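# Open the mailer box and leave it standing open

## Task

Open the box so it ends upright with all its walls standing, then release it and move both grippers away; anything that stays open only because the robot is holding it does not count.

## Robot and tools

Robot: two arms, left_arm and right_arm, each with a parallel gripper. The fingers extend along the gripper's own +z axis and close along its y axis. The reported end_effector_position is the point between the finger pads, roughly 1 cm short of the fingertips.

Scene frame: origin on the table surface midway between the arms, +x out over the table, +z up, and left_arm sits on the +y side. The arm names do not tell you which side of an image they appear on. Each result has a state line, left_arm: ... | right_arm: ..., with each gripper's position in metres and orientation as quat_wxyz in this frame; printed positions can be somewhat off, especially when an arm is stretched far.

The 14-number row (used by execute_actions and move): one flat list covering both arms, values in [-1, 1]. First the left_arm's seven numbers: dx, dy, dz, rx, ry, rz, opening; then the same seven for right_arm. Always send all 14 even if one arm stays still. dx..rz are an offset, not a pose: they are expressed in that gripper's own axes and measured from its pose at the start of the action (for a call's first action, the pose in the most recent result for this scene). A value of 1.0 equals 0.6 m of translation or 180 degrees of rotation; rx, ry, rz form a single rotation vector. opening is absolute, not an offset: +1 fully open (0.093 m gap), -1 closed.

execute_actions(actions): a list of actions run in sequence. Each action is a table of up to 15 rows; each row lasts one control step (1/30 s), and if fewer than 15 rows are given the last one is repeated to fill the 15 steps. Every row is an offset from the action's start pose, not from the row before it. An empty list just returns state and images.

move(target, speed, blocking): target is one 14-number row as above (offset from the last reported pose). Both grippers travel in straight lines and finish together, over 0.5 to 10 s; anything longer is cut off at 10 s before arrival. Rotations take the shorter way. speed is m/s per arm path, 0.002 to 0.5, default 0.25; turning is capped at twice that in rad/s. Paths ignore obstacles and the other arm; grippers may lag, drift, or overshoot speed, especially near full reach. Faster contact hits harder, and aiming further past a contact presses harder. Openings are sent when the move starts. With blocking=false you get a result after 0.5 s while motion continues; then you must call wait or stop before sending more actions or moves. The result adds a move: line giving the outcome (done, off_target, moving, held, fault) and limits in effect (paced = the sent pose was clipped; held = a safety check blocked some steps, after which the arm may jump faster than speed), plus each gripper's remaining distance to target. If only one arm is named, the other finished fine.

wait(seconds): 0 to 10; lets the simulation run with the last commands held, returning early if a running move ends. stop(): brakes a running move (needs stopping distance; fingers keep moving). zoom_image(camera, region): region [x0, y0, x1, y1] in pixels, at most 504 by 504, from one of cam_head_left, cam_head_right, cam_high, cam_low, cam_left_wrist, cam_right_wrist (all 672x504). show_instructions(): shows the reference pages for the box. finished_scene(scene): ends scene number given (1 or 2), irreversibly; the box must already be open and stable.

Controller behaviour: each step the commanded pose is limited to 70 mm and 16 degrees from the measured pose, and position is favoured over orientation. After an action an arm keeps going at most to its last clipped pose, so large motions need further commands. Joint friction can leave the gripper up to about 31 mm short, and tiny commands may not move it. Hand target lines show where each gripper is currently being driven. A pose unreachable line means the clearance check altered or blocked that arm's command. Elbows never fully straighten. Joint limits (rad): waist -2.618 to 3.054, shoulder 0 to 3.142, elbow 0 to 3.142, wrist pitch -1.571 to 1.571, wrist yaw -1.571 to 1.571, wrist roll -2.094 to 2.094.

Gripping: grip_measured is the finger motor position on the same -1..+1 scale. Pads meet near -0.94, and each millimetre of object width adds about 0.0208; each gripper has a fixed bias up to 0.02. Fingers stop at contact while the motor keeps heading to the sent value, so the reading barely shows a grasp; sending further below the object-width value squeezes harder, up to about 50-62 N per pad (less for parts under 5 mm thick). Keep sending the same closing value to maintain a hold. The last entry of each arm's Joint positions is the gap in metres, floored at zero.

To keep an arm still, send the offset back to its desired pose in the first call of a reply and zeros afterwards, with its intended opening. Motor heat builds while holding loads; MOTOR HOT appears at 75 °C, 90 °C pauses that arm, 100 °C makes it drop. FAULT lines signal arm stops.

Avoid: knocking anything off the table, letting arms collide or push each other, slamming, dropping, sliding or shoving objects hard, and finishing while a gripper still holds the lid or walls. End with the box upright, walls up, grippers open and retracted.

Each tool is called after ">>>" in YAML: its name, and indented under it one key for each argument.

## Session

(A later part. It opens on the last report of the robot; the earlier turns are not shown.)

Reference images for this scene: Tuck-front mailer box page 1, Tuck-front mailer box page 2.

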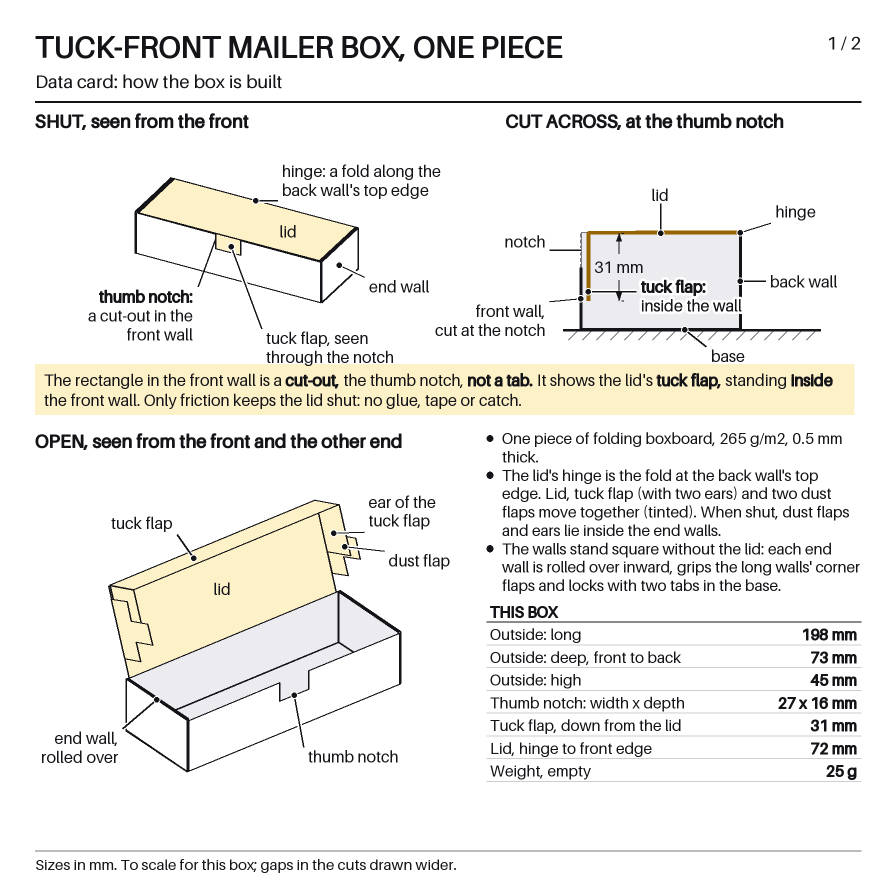

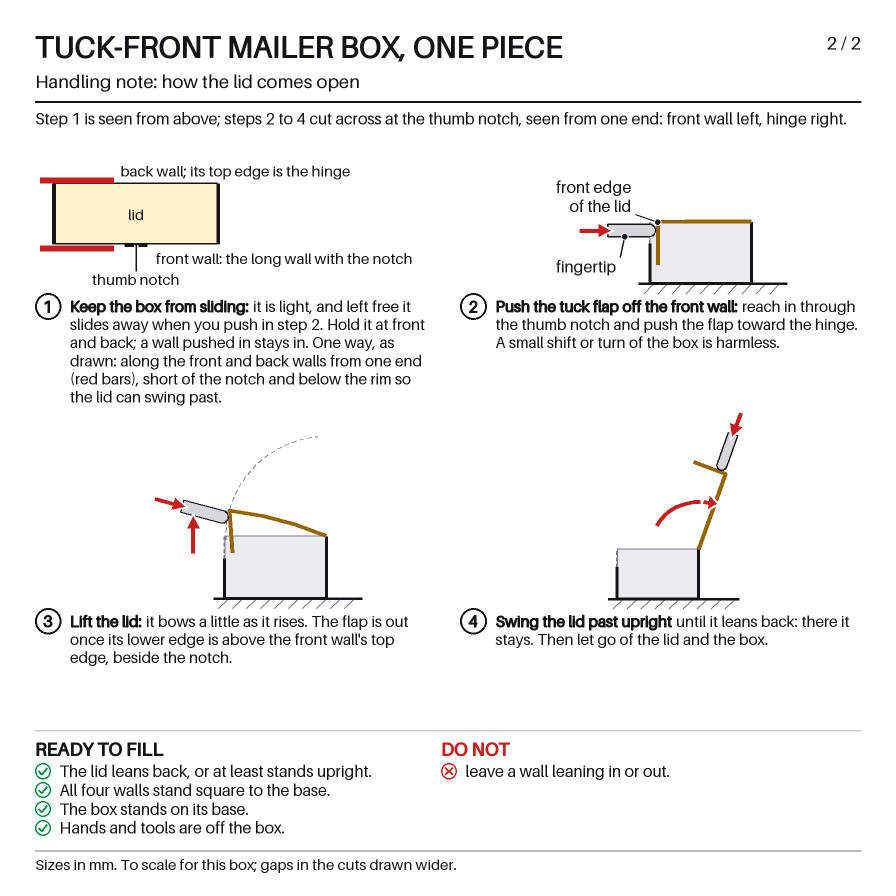

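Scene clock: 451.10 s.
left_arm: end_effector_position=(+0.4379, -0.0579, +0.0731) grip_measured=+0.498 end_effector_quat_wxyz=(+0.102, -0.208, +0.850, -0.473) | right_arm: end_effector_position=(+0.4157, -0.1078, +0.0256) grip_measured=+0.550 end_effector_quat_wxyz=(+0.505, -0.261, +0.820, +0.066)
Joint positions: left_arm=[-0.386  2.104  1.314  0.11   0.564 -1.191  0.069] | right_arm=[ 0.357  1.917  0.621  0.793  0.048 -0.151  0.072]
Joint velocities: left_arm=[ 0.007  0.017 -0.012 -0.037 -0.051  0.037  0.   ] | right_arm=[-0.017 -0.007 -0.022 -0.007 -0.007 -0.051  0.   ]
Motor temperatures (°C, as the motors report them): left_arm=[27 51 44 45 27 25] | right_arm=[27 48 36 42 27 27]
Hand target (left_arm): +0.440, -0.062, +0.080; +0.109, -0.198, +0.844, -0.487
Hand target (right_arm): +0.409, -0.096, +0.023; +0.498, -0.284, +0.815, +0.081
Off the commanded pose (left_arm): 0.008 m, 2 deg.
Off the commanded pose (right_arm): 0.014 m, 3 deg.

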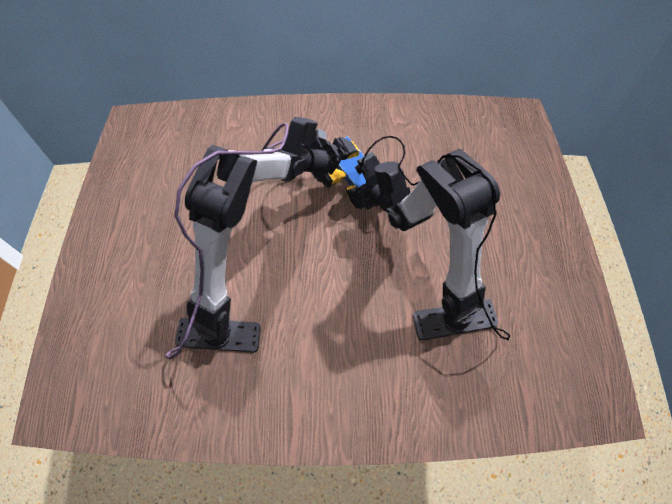

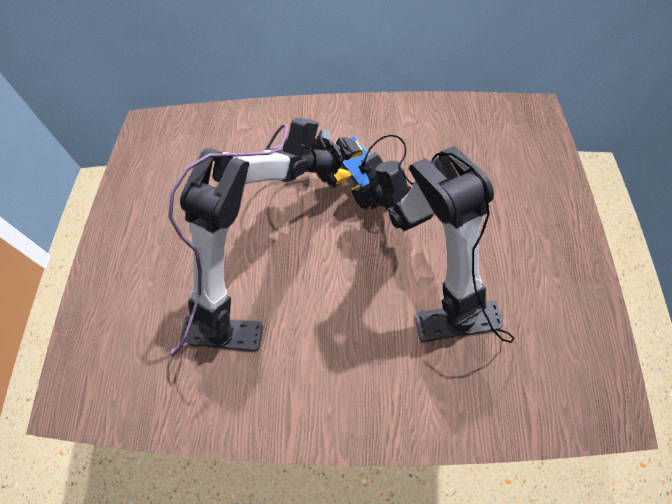

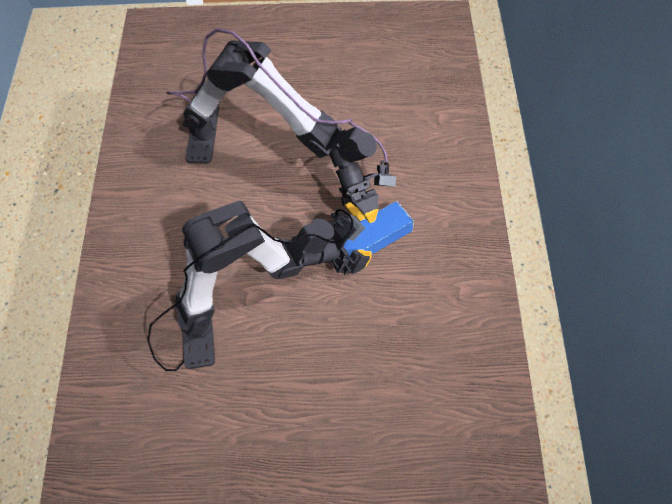

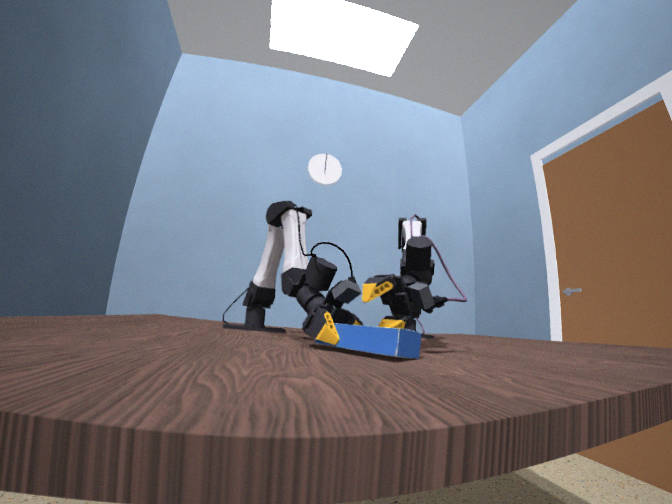

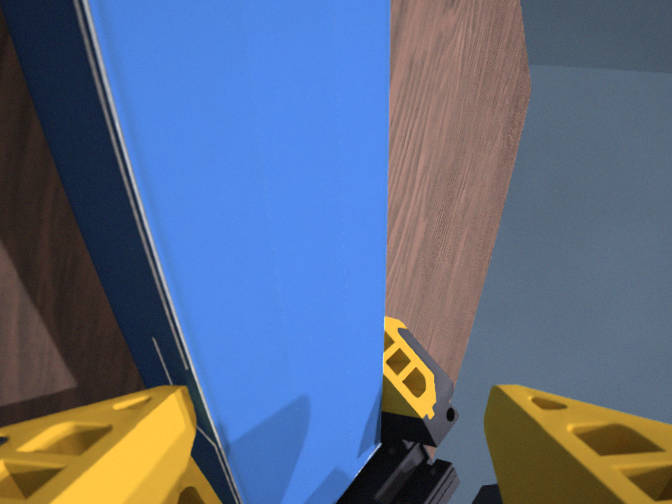

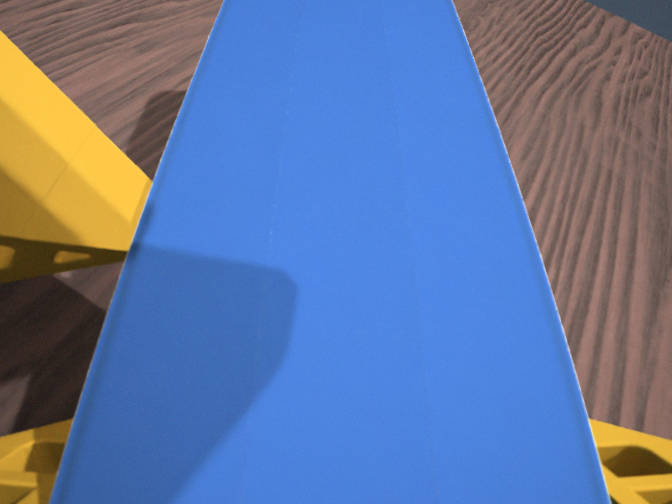

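>>> execute_actions:
  actions:
    - [[0,-0.01,0,0.004,0,0,0.55,0,-0.012,0,0.004,0,0.01,0.55]]
    - [[0,-0.01,0,0.004,0,0,0.55,0,-0.004,0,0,0,0,0.75]]

>>> move:
  target: [0,-0.01,0,0.004,0,0,0.55,0.012,0,-0.027,0,-0.08,0.015,0.75]
  speed: 0.06

>>> zoom_image:
  camera: "cam_low"
  region: [230,230,470,400]

Scene clock: 455.00 s.
left_arm: end_effector_position=(+0.4378, -0.0579, +0.0730) grip_measured=+0.548 end_effector_quat_wxyz=(+0.101, -0.209, +0.850, -0.473) | right_arm: end_effector_position=(+0.4174, -0.1113, +0.0254) grip_measured=+0.748 end_effector_quat_wxyz=(+0.504, -0.252, +0.823, +0.067)
Joint positions: left_arm=[-0.386  2.104  1.314  0.11   0.564 -1.193  0.071] | right_arm=[ 0.349  1.917  0.621  0.792  0.049 -0.138  0.081]
Joint velocities: left_arm=[-0.012  0.012 -0.007 -0.037 -0.037  0.022 -0.   ] | right_arm=[-0.007 -0.002  0.002 -0.007 -0.022 -0.081  0.002]
Motor temperatures (°C, as the motors report them): left_arm=[27 51 44 45 27 25] | right_arm=[27 48 36 42 27 27]
Hand target (left_arm): +0.439, -0.061, +0.078; +0.102, -0.208, +0.847, -0.479
Hand target (right_arm): +0.418, -0.113, +0.026; +0.504, -0.252, +0.823, +0.067
Off the commanded pose (left_arm): 0.006 m, 1 deg.
Off the commanded pose (right_arm): 0.002 m, 0 deg.

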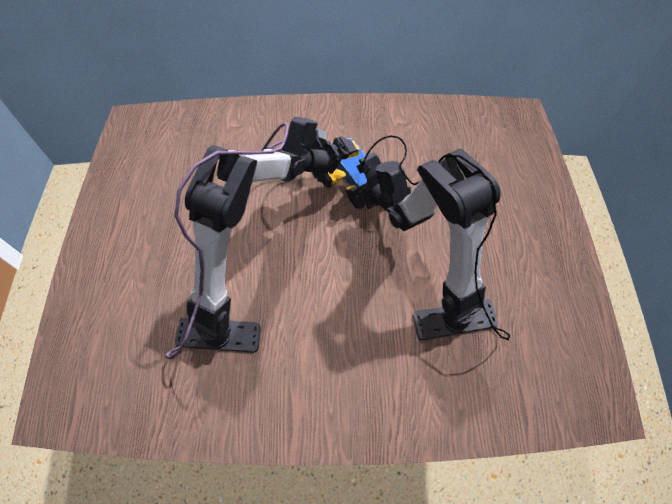

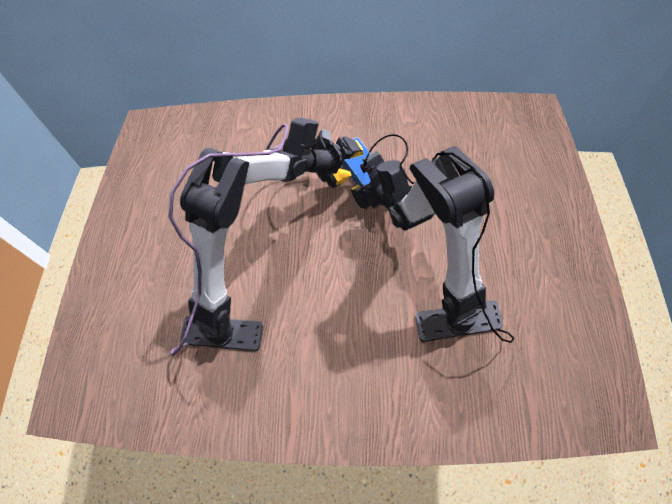

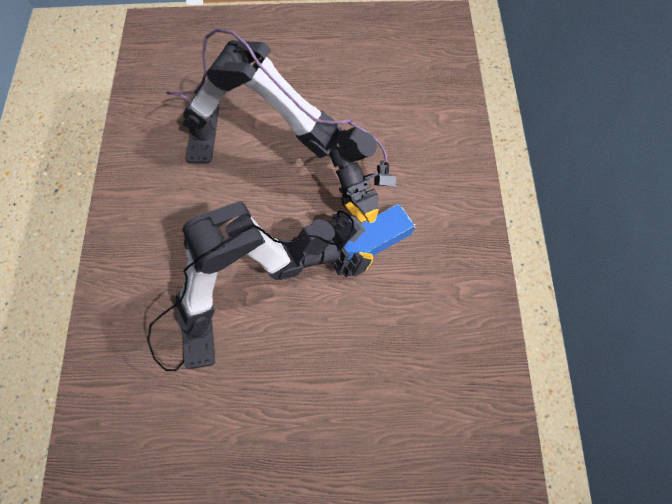

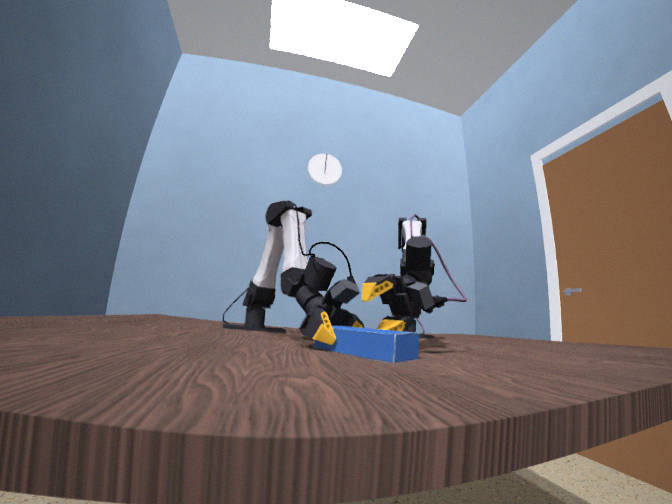

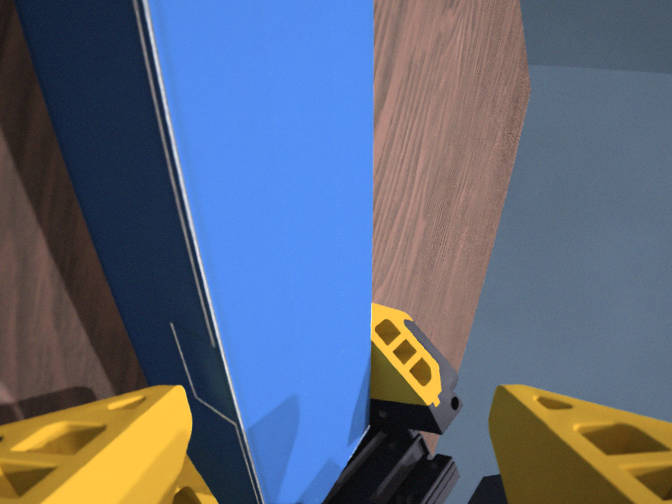

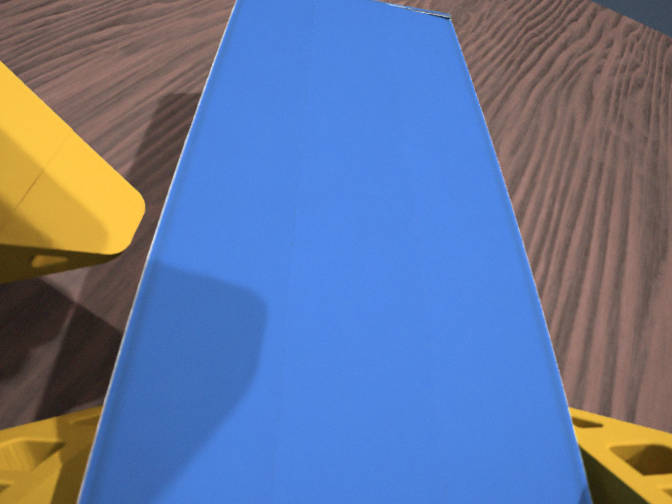

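Scene clock: 457.67 s.
left_arm: end_effector_position=(+0.4378, -0.0579, +0.0730) grip_measured=+0.548 end_effector_quat_wxyz=(+0.101, -0.209, +0.850, -0.473) | right_arm: end_effector_position=(+0.4065, -0.1140, +0.0353) grip_measured=+0.748 end_effector_quat_wxyz=(+0.608, -0.227, +0.753, +0.111)
Joint positions: left_arm=[-0.386  2.104  1.314  0.11   0.564 -1.194  0.071] | right_arm=[ 0.336  2.105  0.474  1.394 -0.    -0.113  0.081]
Joint velocities: left_arm=[-0.007  0.007 -0.007  0.066 -0.007  0.007  0.   ] | right_arm=[ 0.012  0.007 -0.012 -0.037 -0.022  0.037  0.001]
Motor temperatures (°C, as the motors report them): left_arm=[27 51 44 45 27 25] | right_arm=[27 48 36 43 27 27]
Hand target (left_arm): +0.439, -0.061, +0.078; +0.102, -0.208, +0.847, -0.479
Hand target (right_arm): +0.402, -0.120, +0.028; +0.601, -0.222, +0.759, +0.112
Off the commanded pose (left_arm): 0.006 m, 1 deg.
Off the commanded pose (right_arm): 0.011 m, 1 deg.
move: off_target (right_arm)

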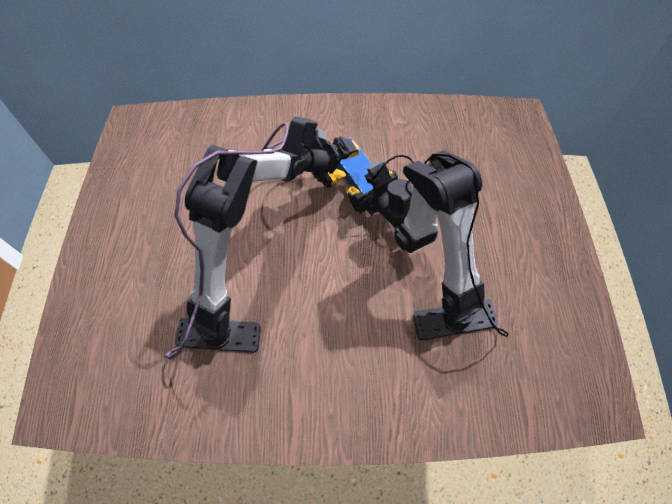

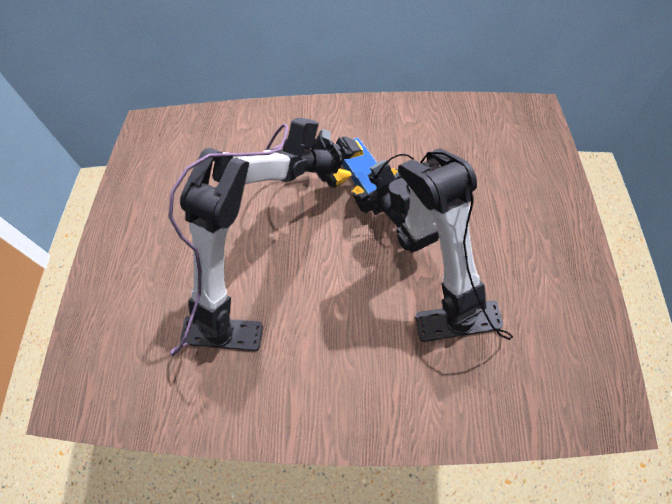

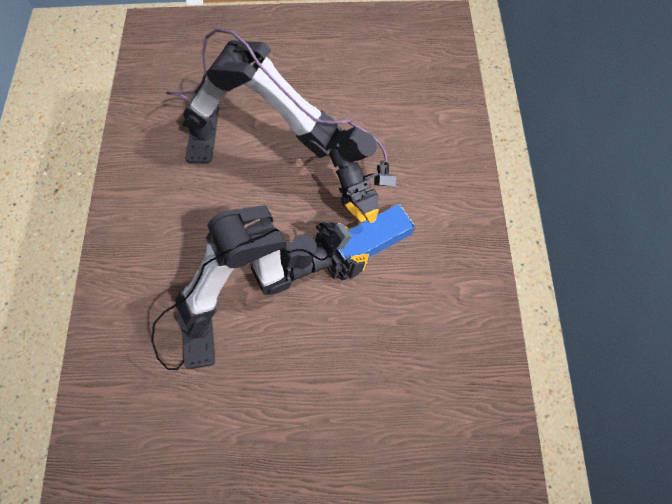

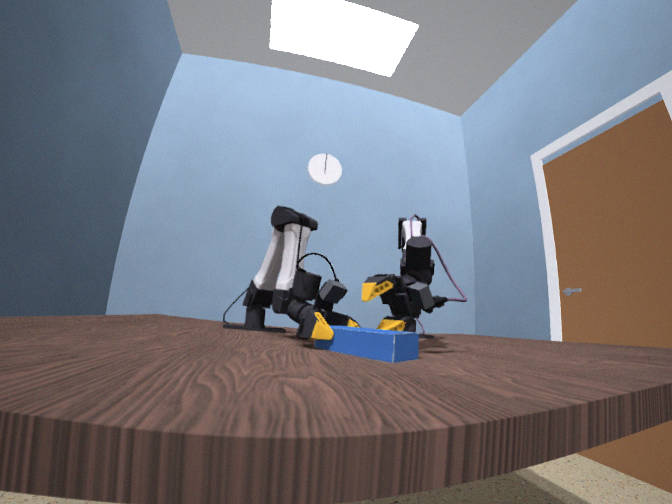

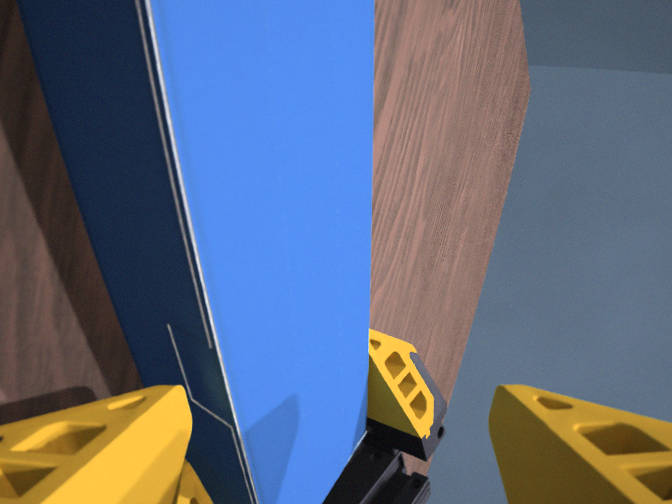

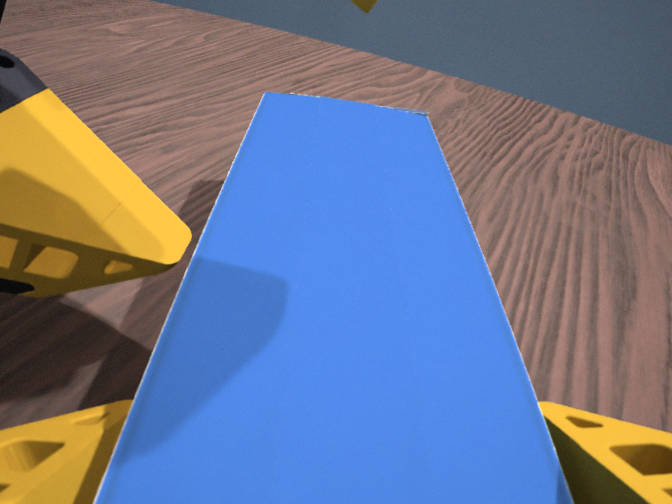

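Region (230, 230, 470, 400) of cam_low's 672x504 image, scaled by 2.100, with more detail than that image has; it fills the top 357 rows of this view, and the rest is white.

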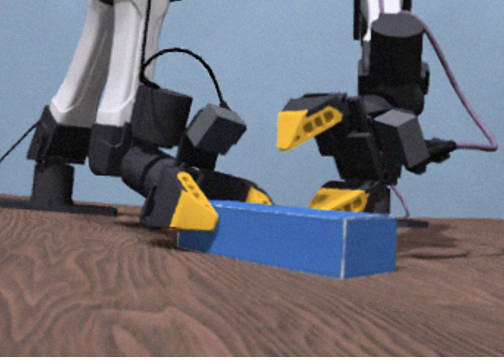

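Too high; lower it ~12 mm, then grip.

>>> execute_actions:
  actions:
    - [[0,-0.01,0,0.004,0,0,0.55,0.032,0,0.004,0,0.01,0,0.75]]
    - [[0,-0.01,0,0.004,0,0,0.55,0.02,0,0.004,0,0.006,0,0.75]]
    - [[0,-0.01,0,0.004,0,0,0.55,0,0,0,0,0,0,0.55]]

Scene clock: 460.97 s.
left_arm: end_effector_position=(+0.4378, -0.0579, +0.0730) grip_measured=+0.548 end_effector_quat_wxyz=(+0.100, -0.210, +0.849, -0.474) | right_arm: end_effector_position=(+0.4065, -0.1129, +0.0341) grip_measured=+0.556 end_effector_quat_wxyz=(+0.622, -0.222, +0.741, +0.119)
Joint positions: left_arm=[-0.386  2.104  1.314  0.11   0.564 -1.197  0.071] | right_arm=[ 0.334  2.164  0.474  1.492 -0.01  -0.103  0.072]
Joint velocities: left_arm=[-0.007 -0.007  0.012 -0.081  0.022 -0.007 -0.001] | right_arm=[-0.007  0.002  0.002 -0.051 -0.037 -0.066 -0.   ]
Motor temperatures (°C, as the motors report them): left_arm=[27 51 44 45 27 25] | right_arm=[27 48 36 43 27 26]
Hand target (left_arm): +0.439, -0.061, +0.078; +0.101, -0.209, +0.847, -0.479
Hand target (right_arm): +0.407, -0.113, +0.034; +0.622, -0.222, +0.742, +0.119
Off the commanded pose (left_arm): 0.006 m, 1 deg.
Off the commanded pose (right_arm): 0.000 m, 0 deg.

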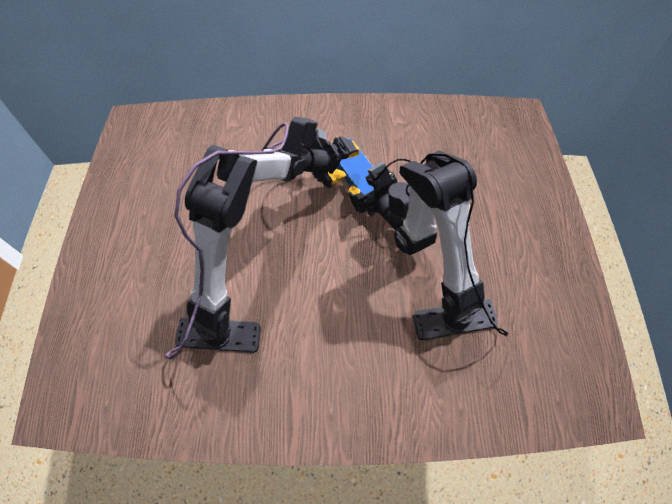

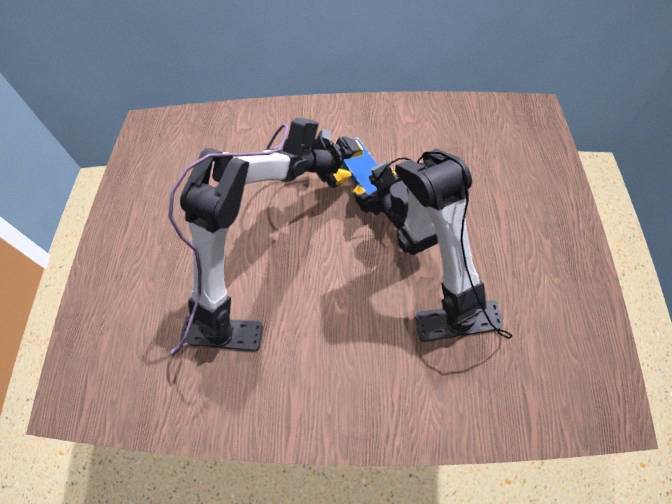

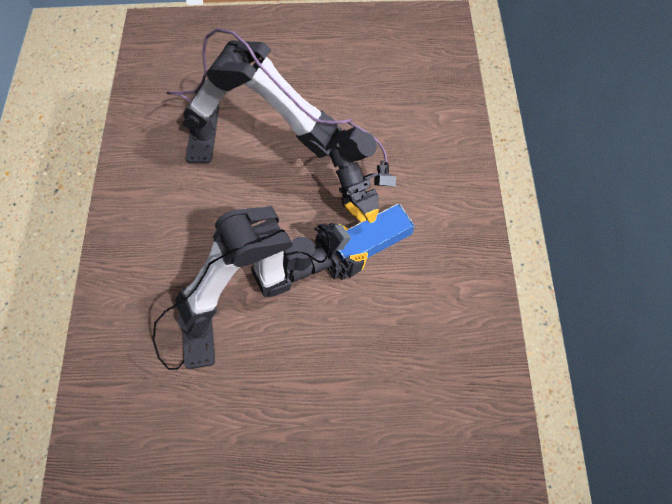

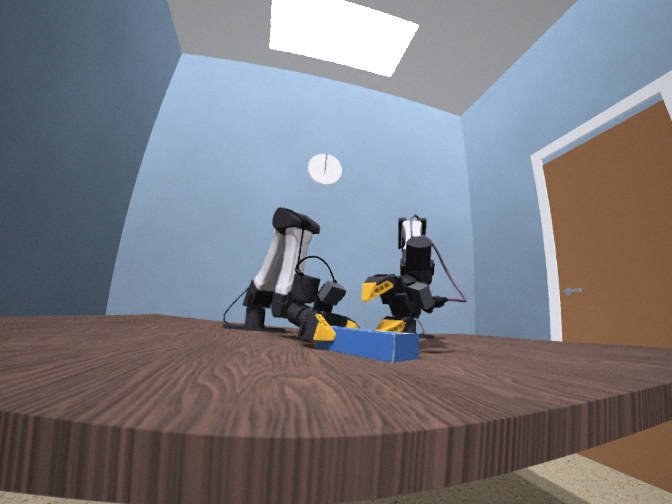

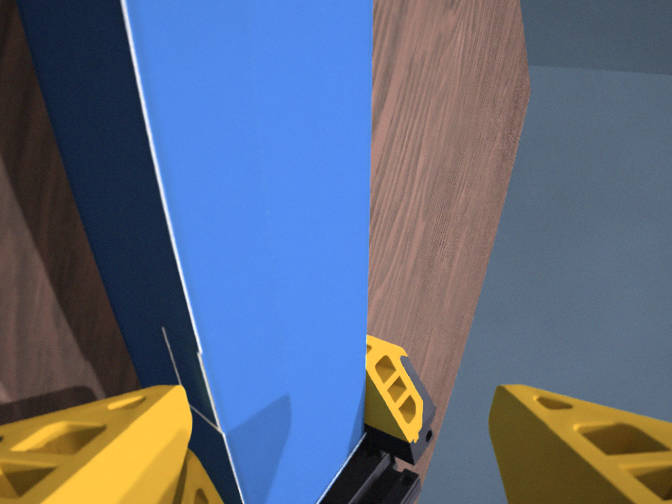

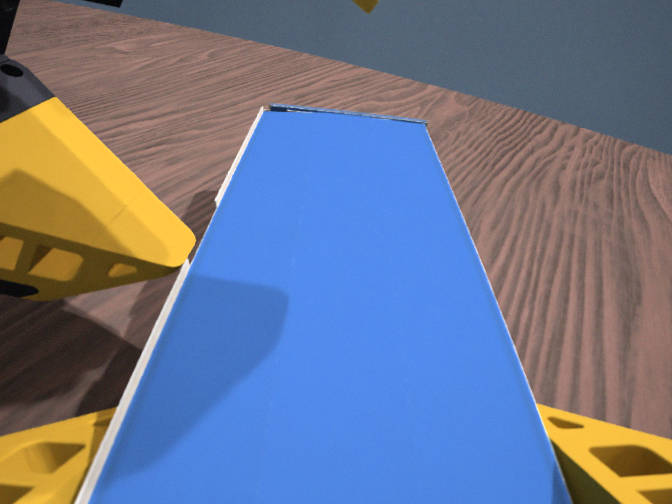

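>>> execute_actions:
  actions:
    - [[0,-0.01,0,0.004,0,0,0.62,0,0,0,0,0,0,0.75]]
    - [[0,-0.01,0,0.004,0,0,0.62,0,0,-0.035,0,0.01,0,0.75]]
    - [[0,-0.01,0,0.004,0,0,0.62,0.02,0,-0.02,0,0.012,0,0.75]]
    - [[0,-0.01,0,0.004,0,0,0.62,0.025,0,0,0,0.012,0,0.75]]

Scene clock: 465.57 s.
left_arm: end_effector_position=(+0.4378, -0.0579, +0.0730) grip_measured=+0.618 end_effector_quat_wxyz=(+0.099, -0.212, +0.849, -0.474) | right_arm: end_effector_position=(+0.3863, -0.1237, +0.0309) grip_measured=+0.748 end_effector_quat_wxyz=(+0.606, -0.224, +0.755, +0.116)
Joint positions: left_arm=[-0.386  2.104  1.314  0.11   0.564 -1.201  0.075] | right_arm=[ 0.334  2.109  0.385  1.483 -0.007 -0.101  0.081]
Joint velocities: left_arm=[ 0.002 -0.002 -0.002  0.007  0.051 -0.007  0.001] | right_arm=[-0.002 -0.007 -0.002 -0.037  0.007  0.022  0.001]
Motor temperatures (°C, as the motors report them): left_arm=[27 51 44 45 27 25] | right_arm=[27 48 36 43 27 26]
Hand target (left_arm): +0.439, -0.061, +0.078; +0.101, -0.211, +0.846, -0.479
Hand target (right_arm): +0.384, -0.127, +0.019; +0.592, -0.227, +0.766, +0.111
Off the commanded pose (left_arm): 0.006 m, 1 deg.
Off the commanded pose (right_arm): 0.013 m, 2 deg.

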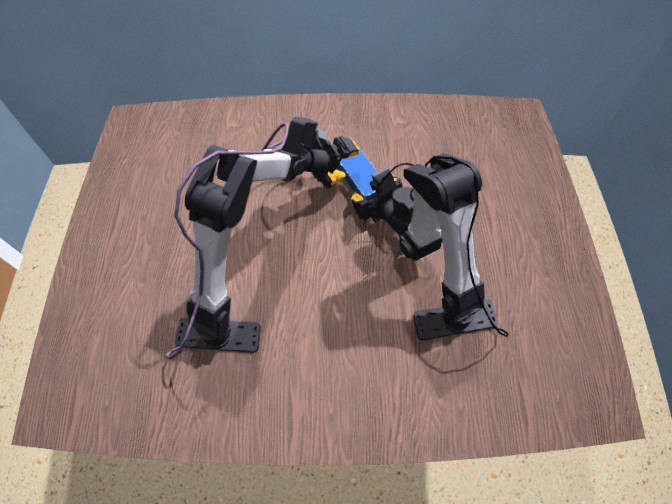

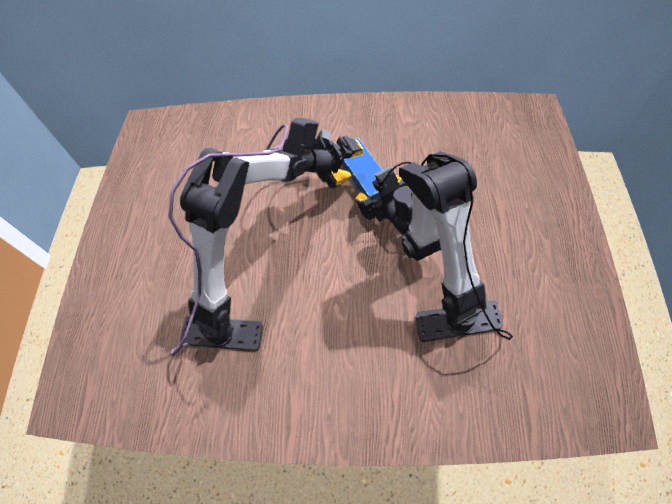

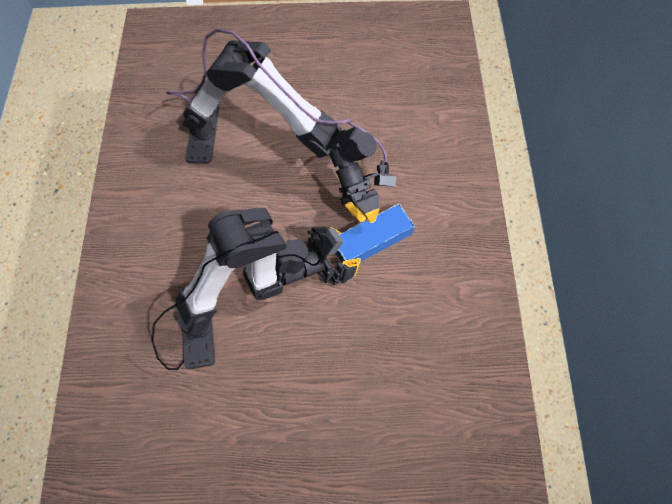

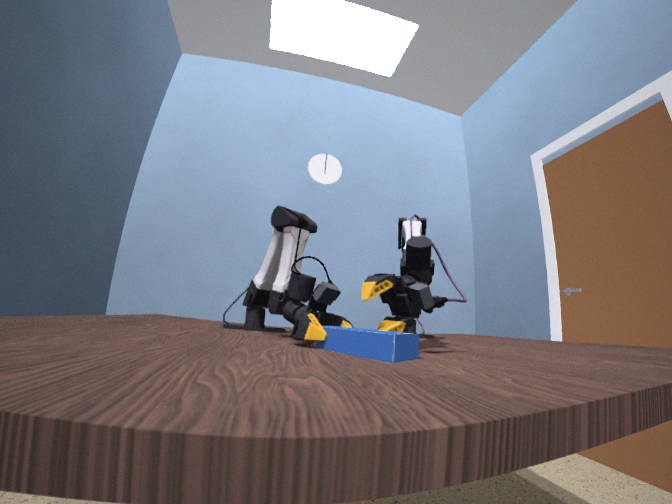

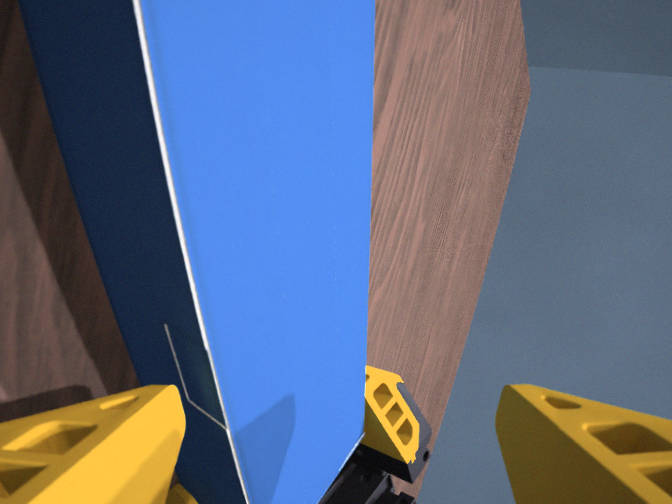

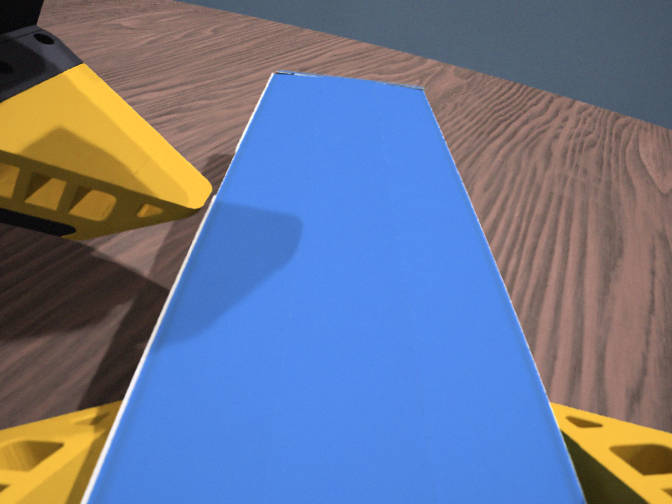

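>>> execute_actions:
  actions:
    - [[0,-0.01,0,0.004,0,0,0.62,0.03,0,0.005,0,0.035,0,0.75]]
    - [[0,-0.01,0,0.004,0,0,0.62,0.015,0,0.0,0,0.02,0,0.75]]

Scene clock: 468.40 s.
left_arm: end_effector_position=(+0.4378, -0.0579, +0.0730) grip_measured=+0.618 end_effector_quat_wxyz=(+0.099, -0.213, +0.849, -0.474) | right_arm: end_effector_position=(+0.3846, -0.1267, +0.0263) grip_measured=+0.748 end_effector_quat_wxyz=(+0.581, -0.221, +0.776, +0.111)
Joint positions: left_arm=[-0.386  2.104  1.314  0.11   0.564 -1.203  0.075] | right_arm=[ 0.334  2.044  0.385  1.354  0.004 -0.087  0.081]
Joint velocities: left_arm=[-0.007  0.002 -0.022 -0.022 -0.007  0.037 -0.001] | right_arm=[-0.017 -0.017  0.002 -0.066 -0.022 -0.022 -0.   ]
Motor temperatures (°C, as the motors report them): left_arm=[27 51 44 45 27 25] | right_arm=[27 48 36 43 27 26]
Hand target (left_arm): +0.439, -0.061, +0.078; +0.100, -0.212, +0.846, -0.479
Hand target (right_arm): +0.383, -0.128, +0.019; +0.566, -0.224, +0.786, +0.106
Off the commanded pose (left_arm): 0.006 m, 1 deg.
Off the commanded pose (right_arm): 0.008 m, 2 deg.

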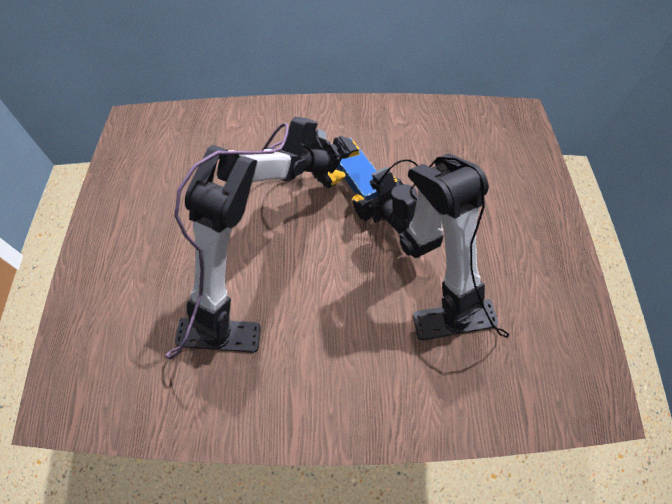

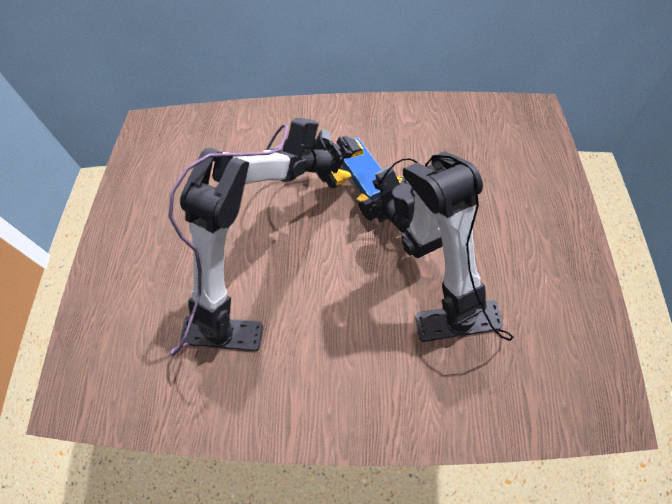

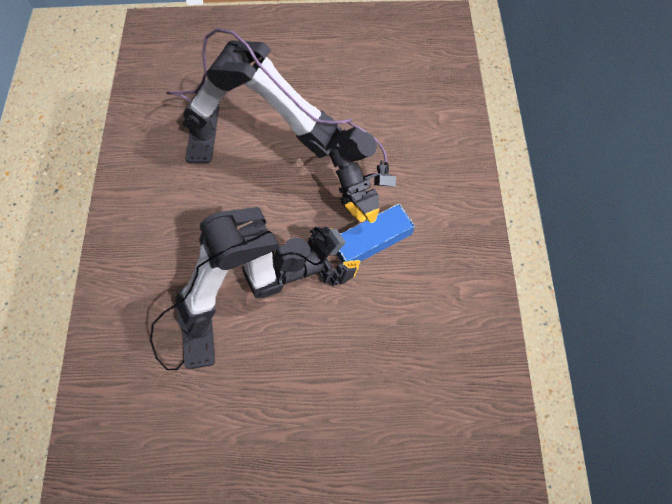

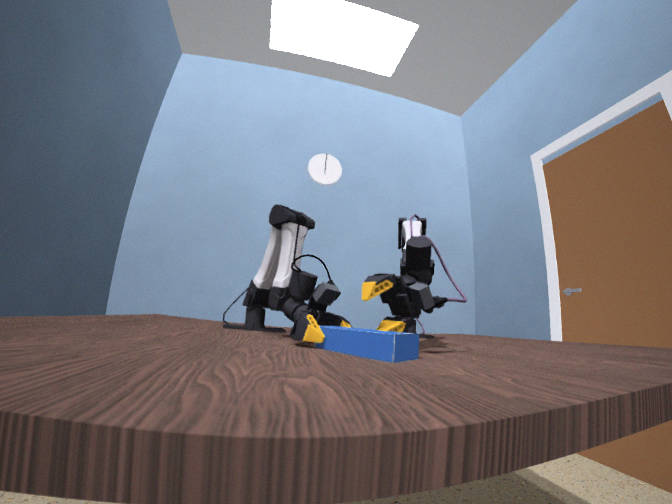

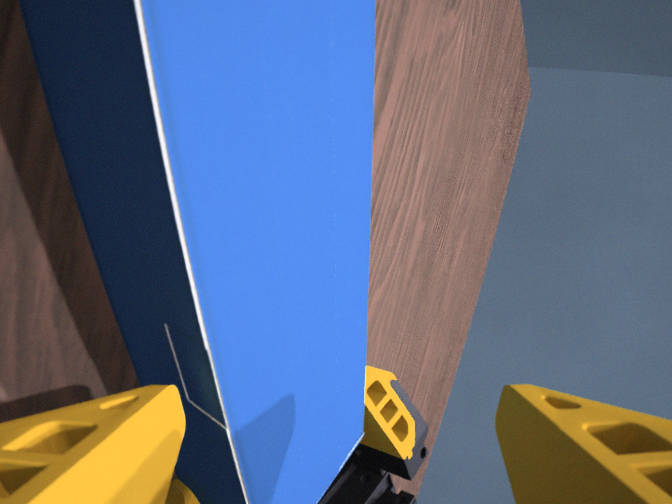

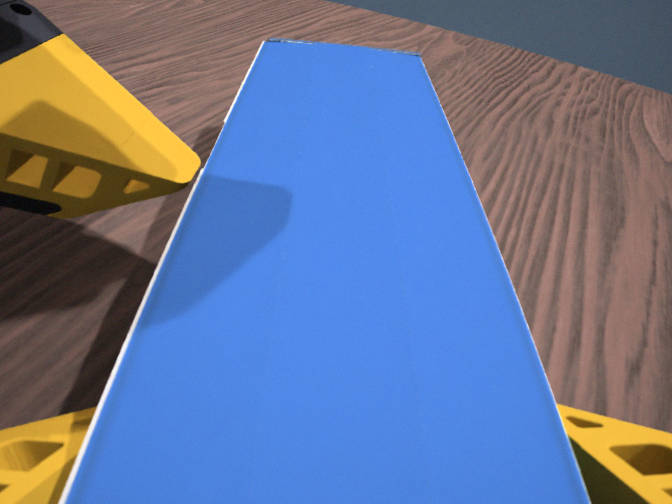

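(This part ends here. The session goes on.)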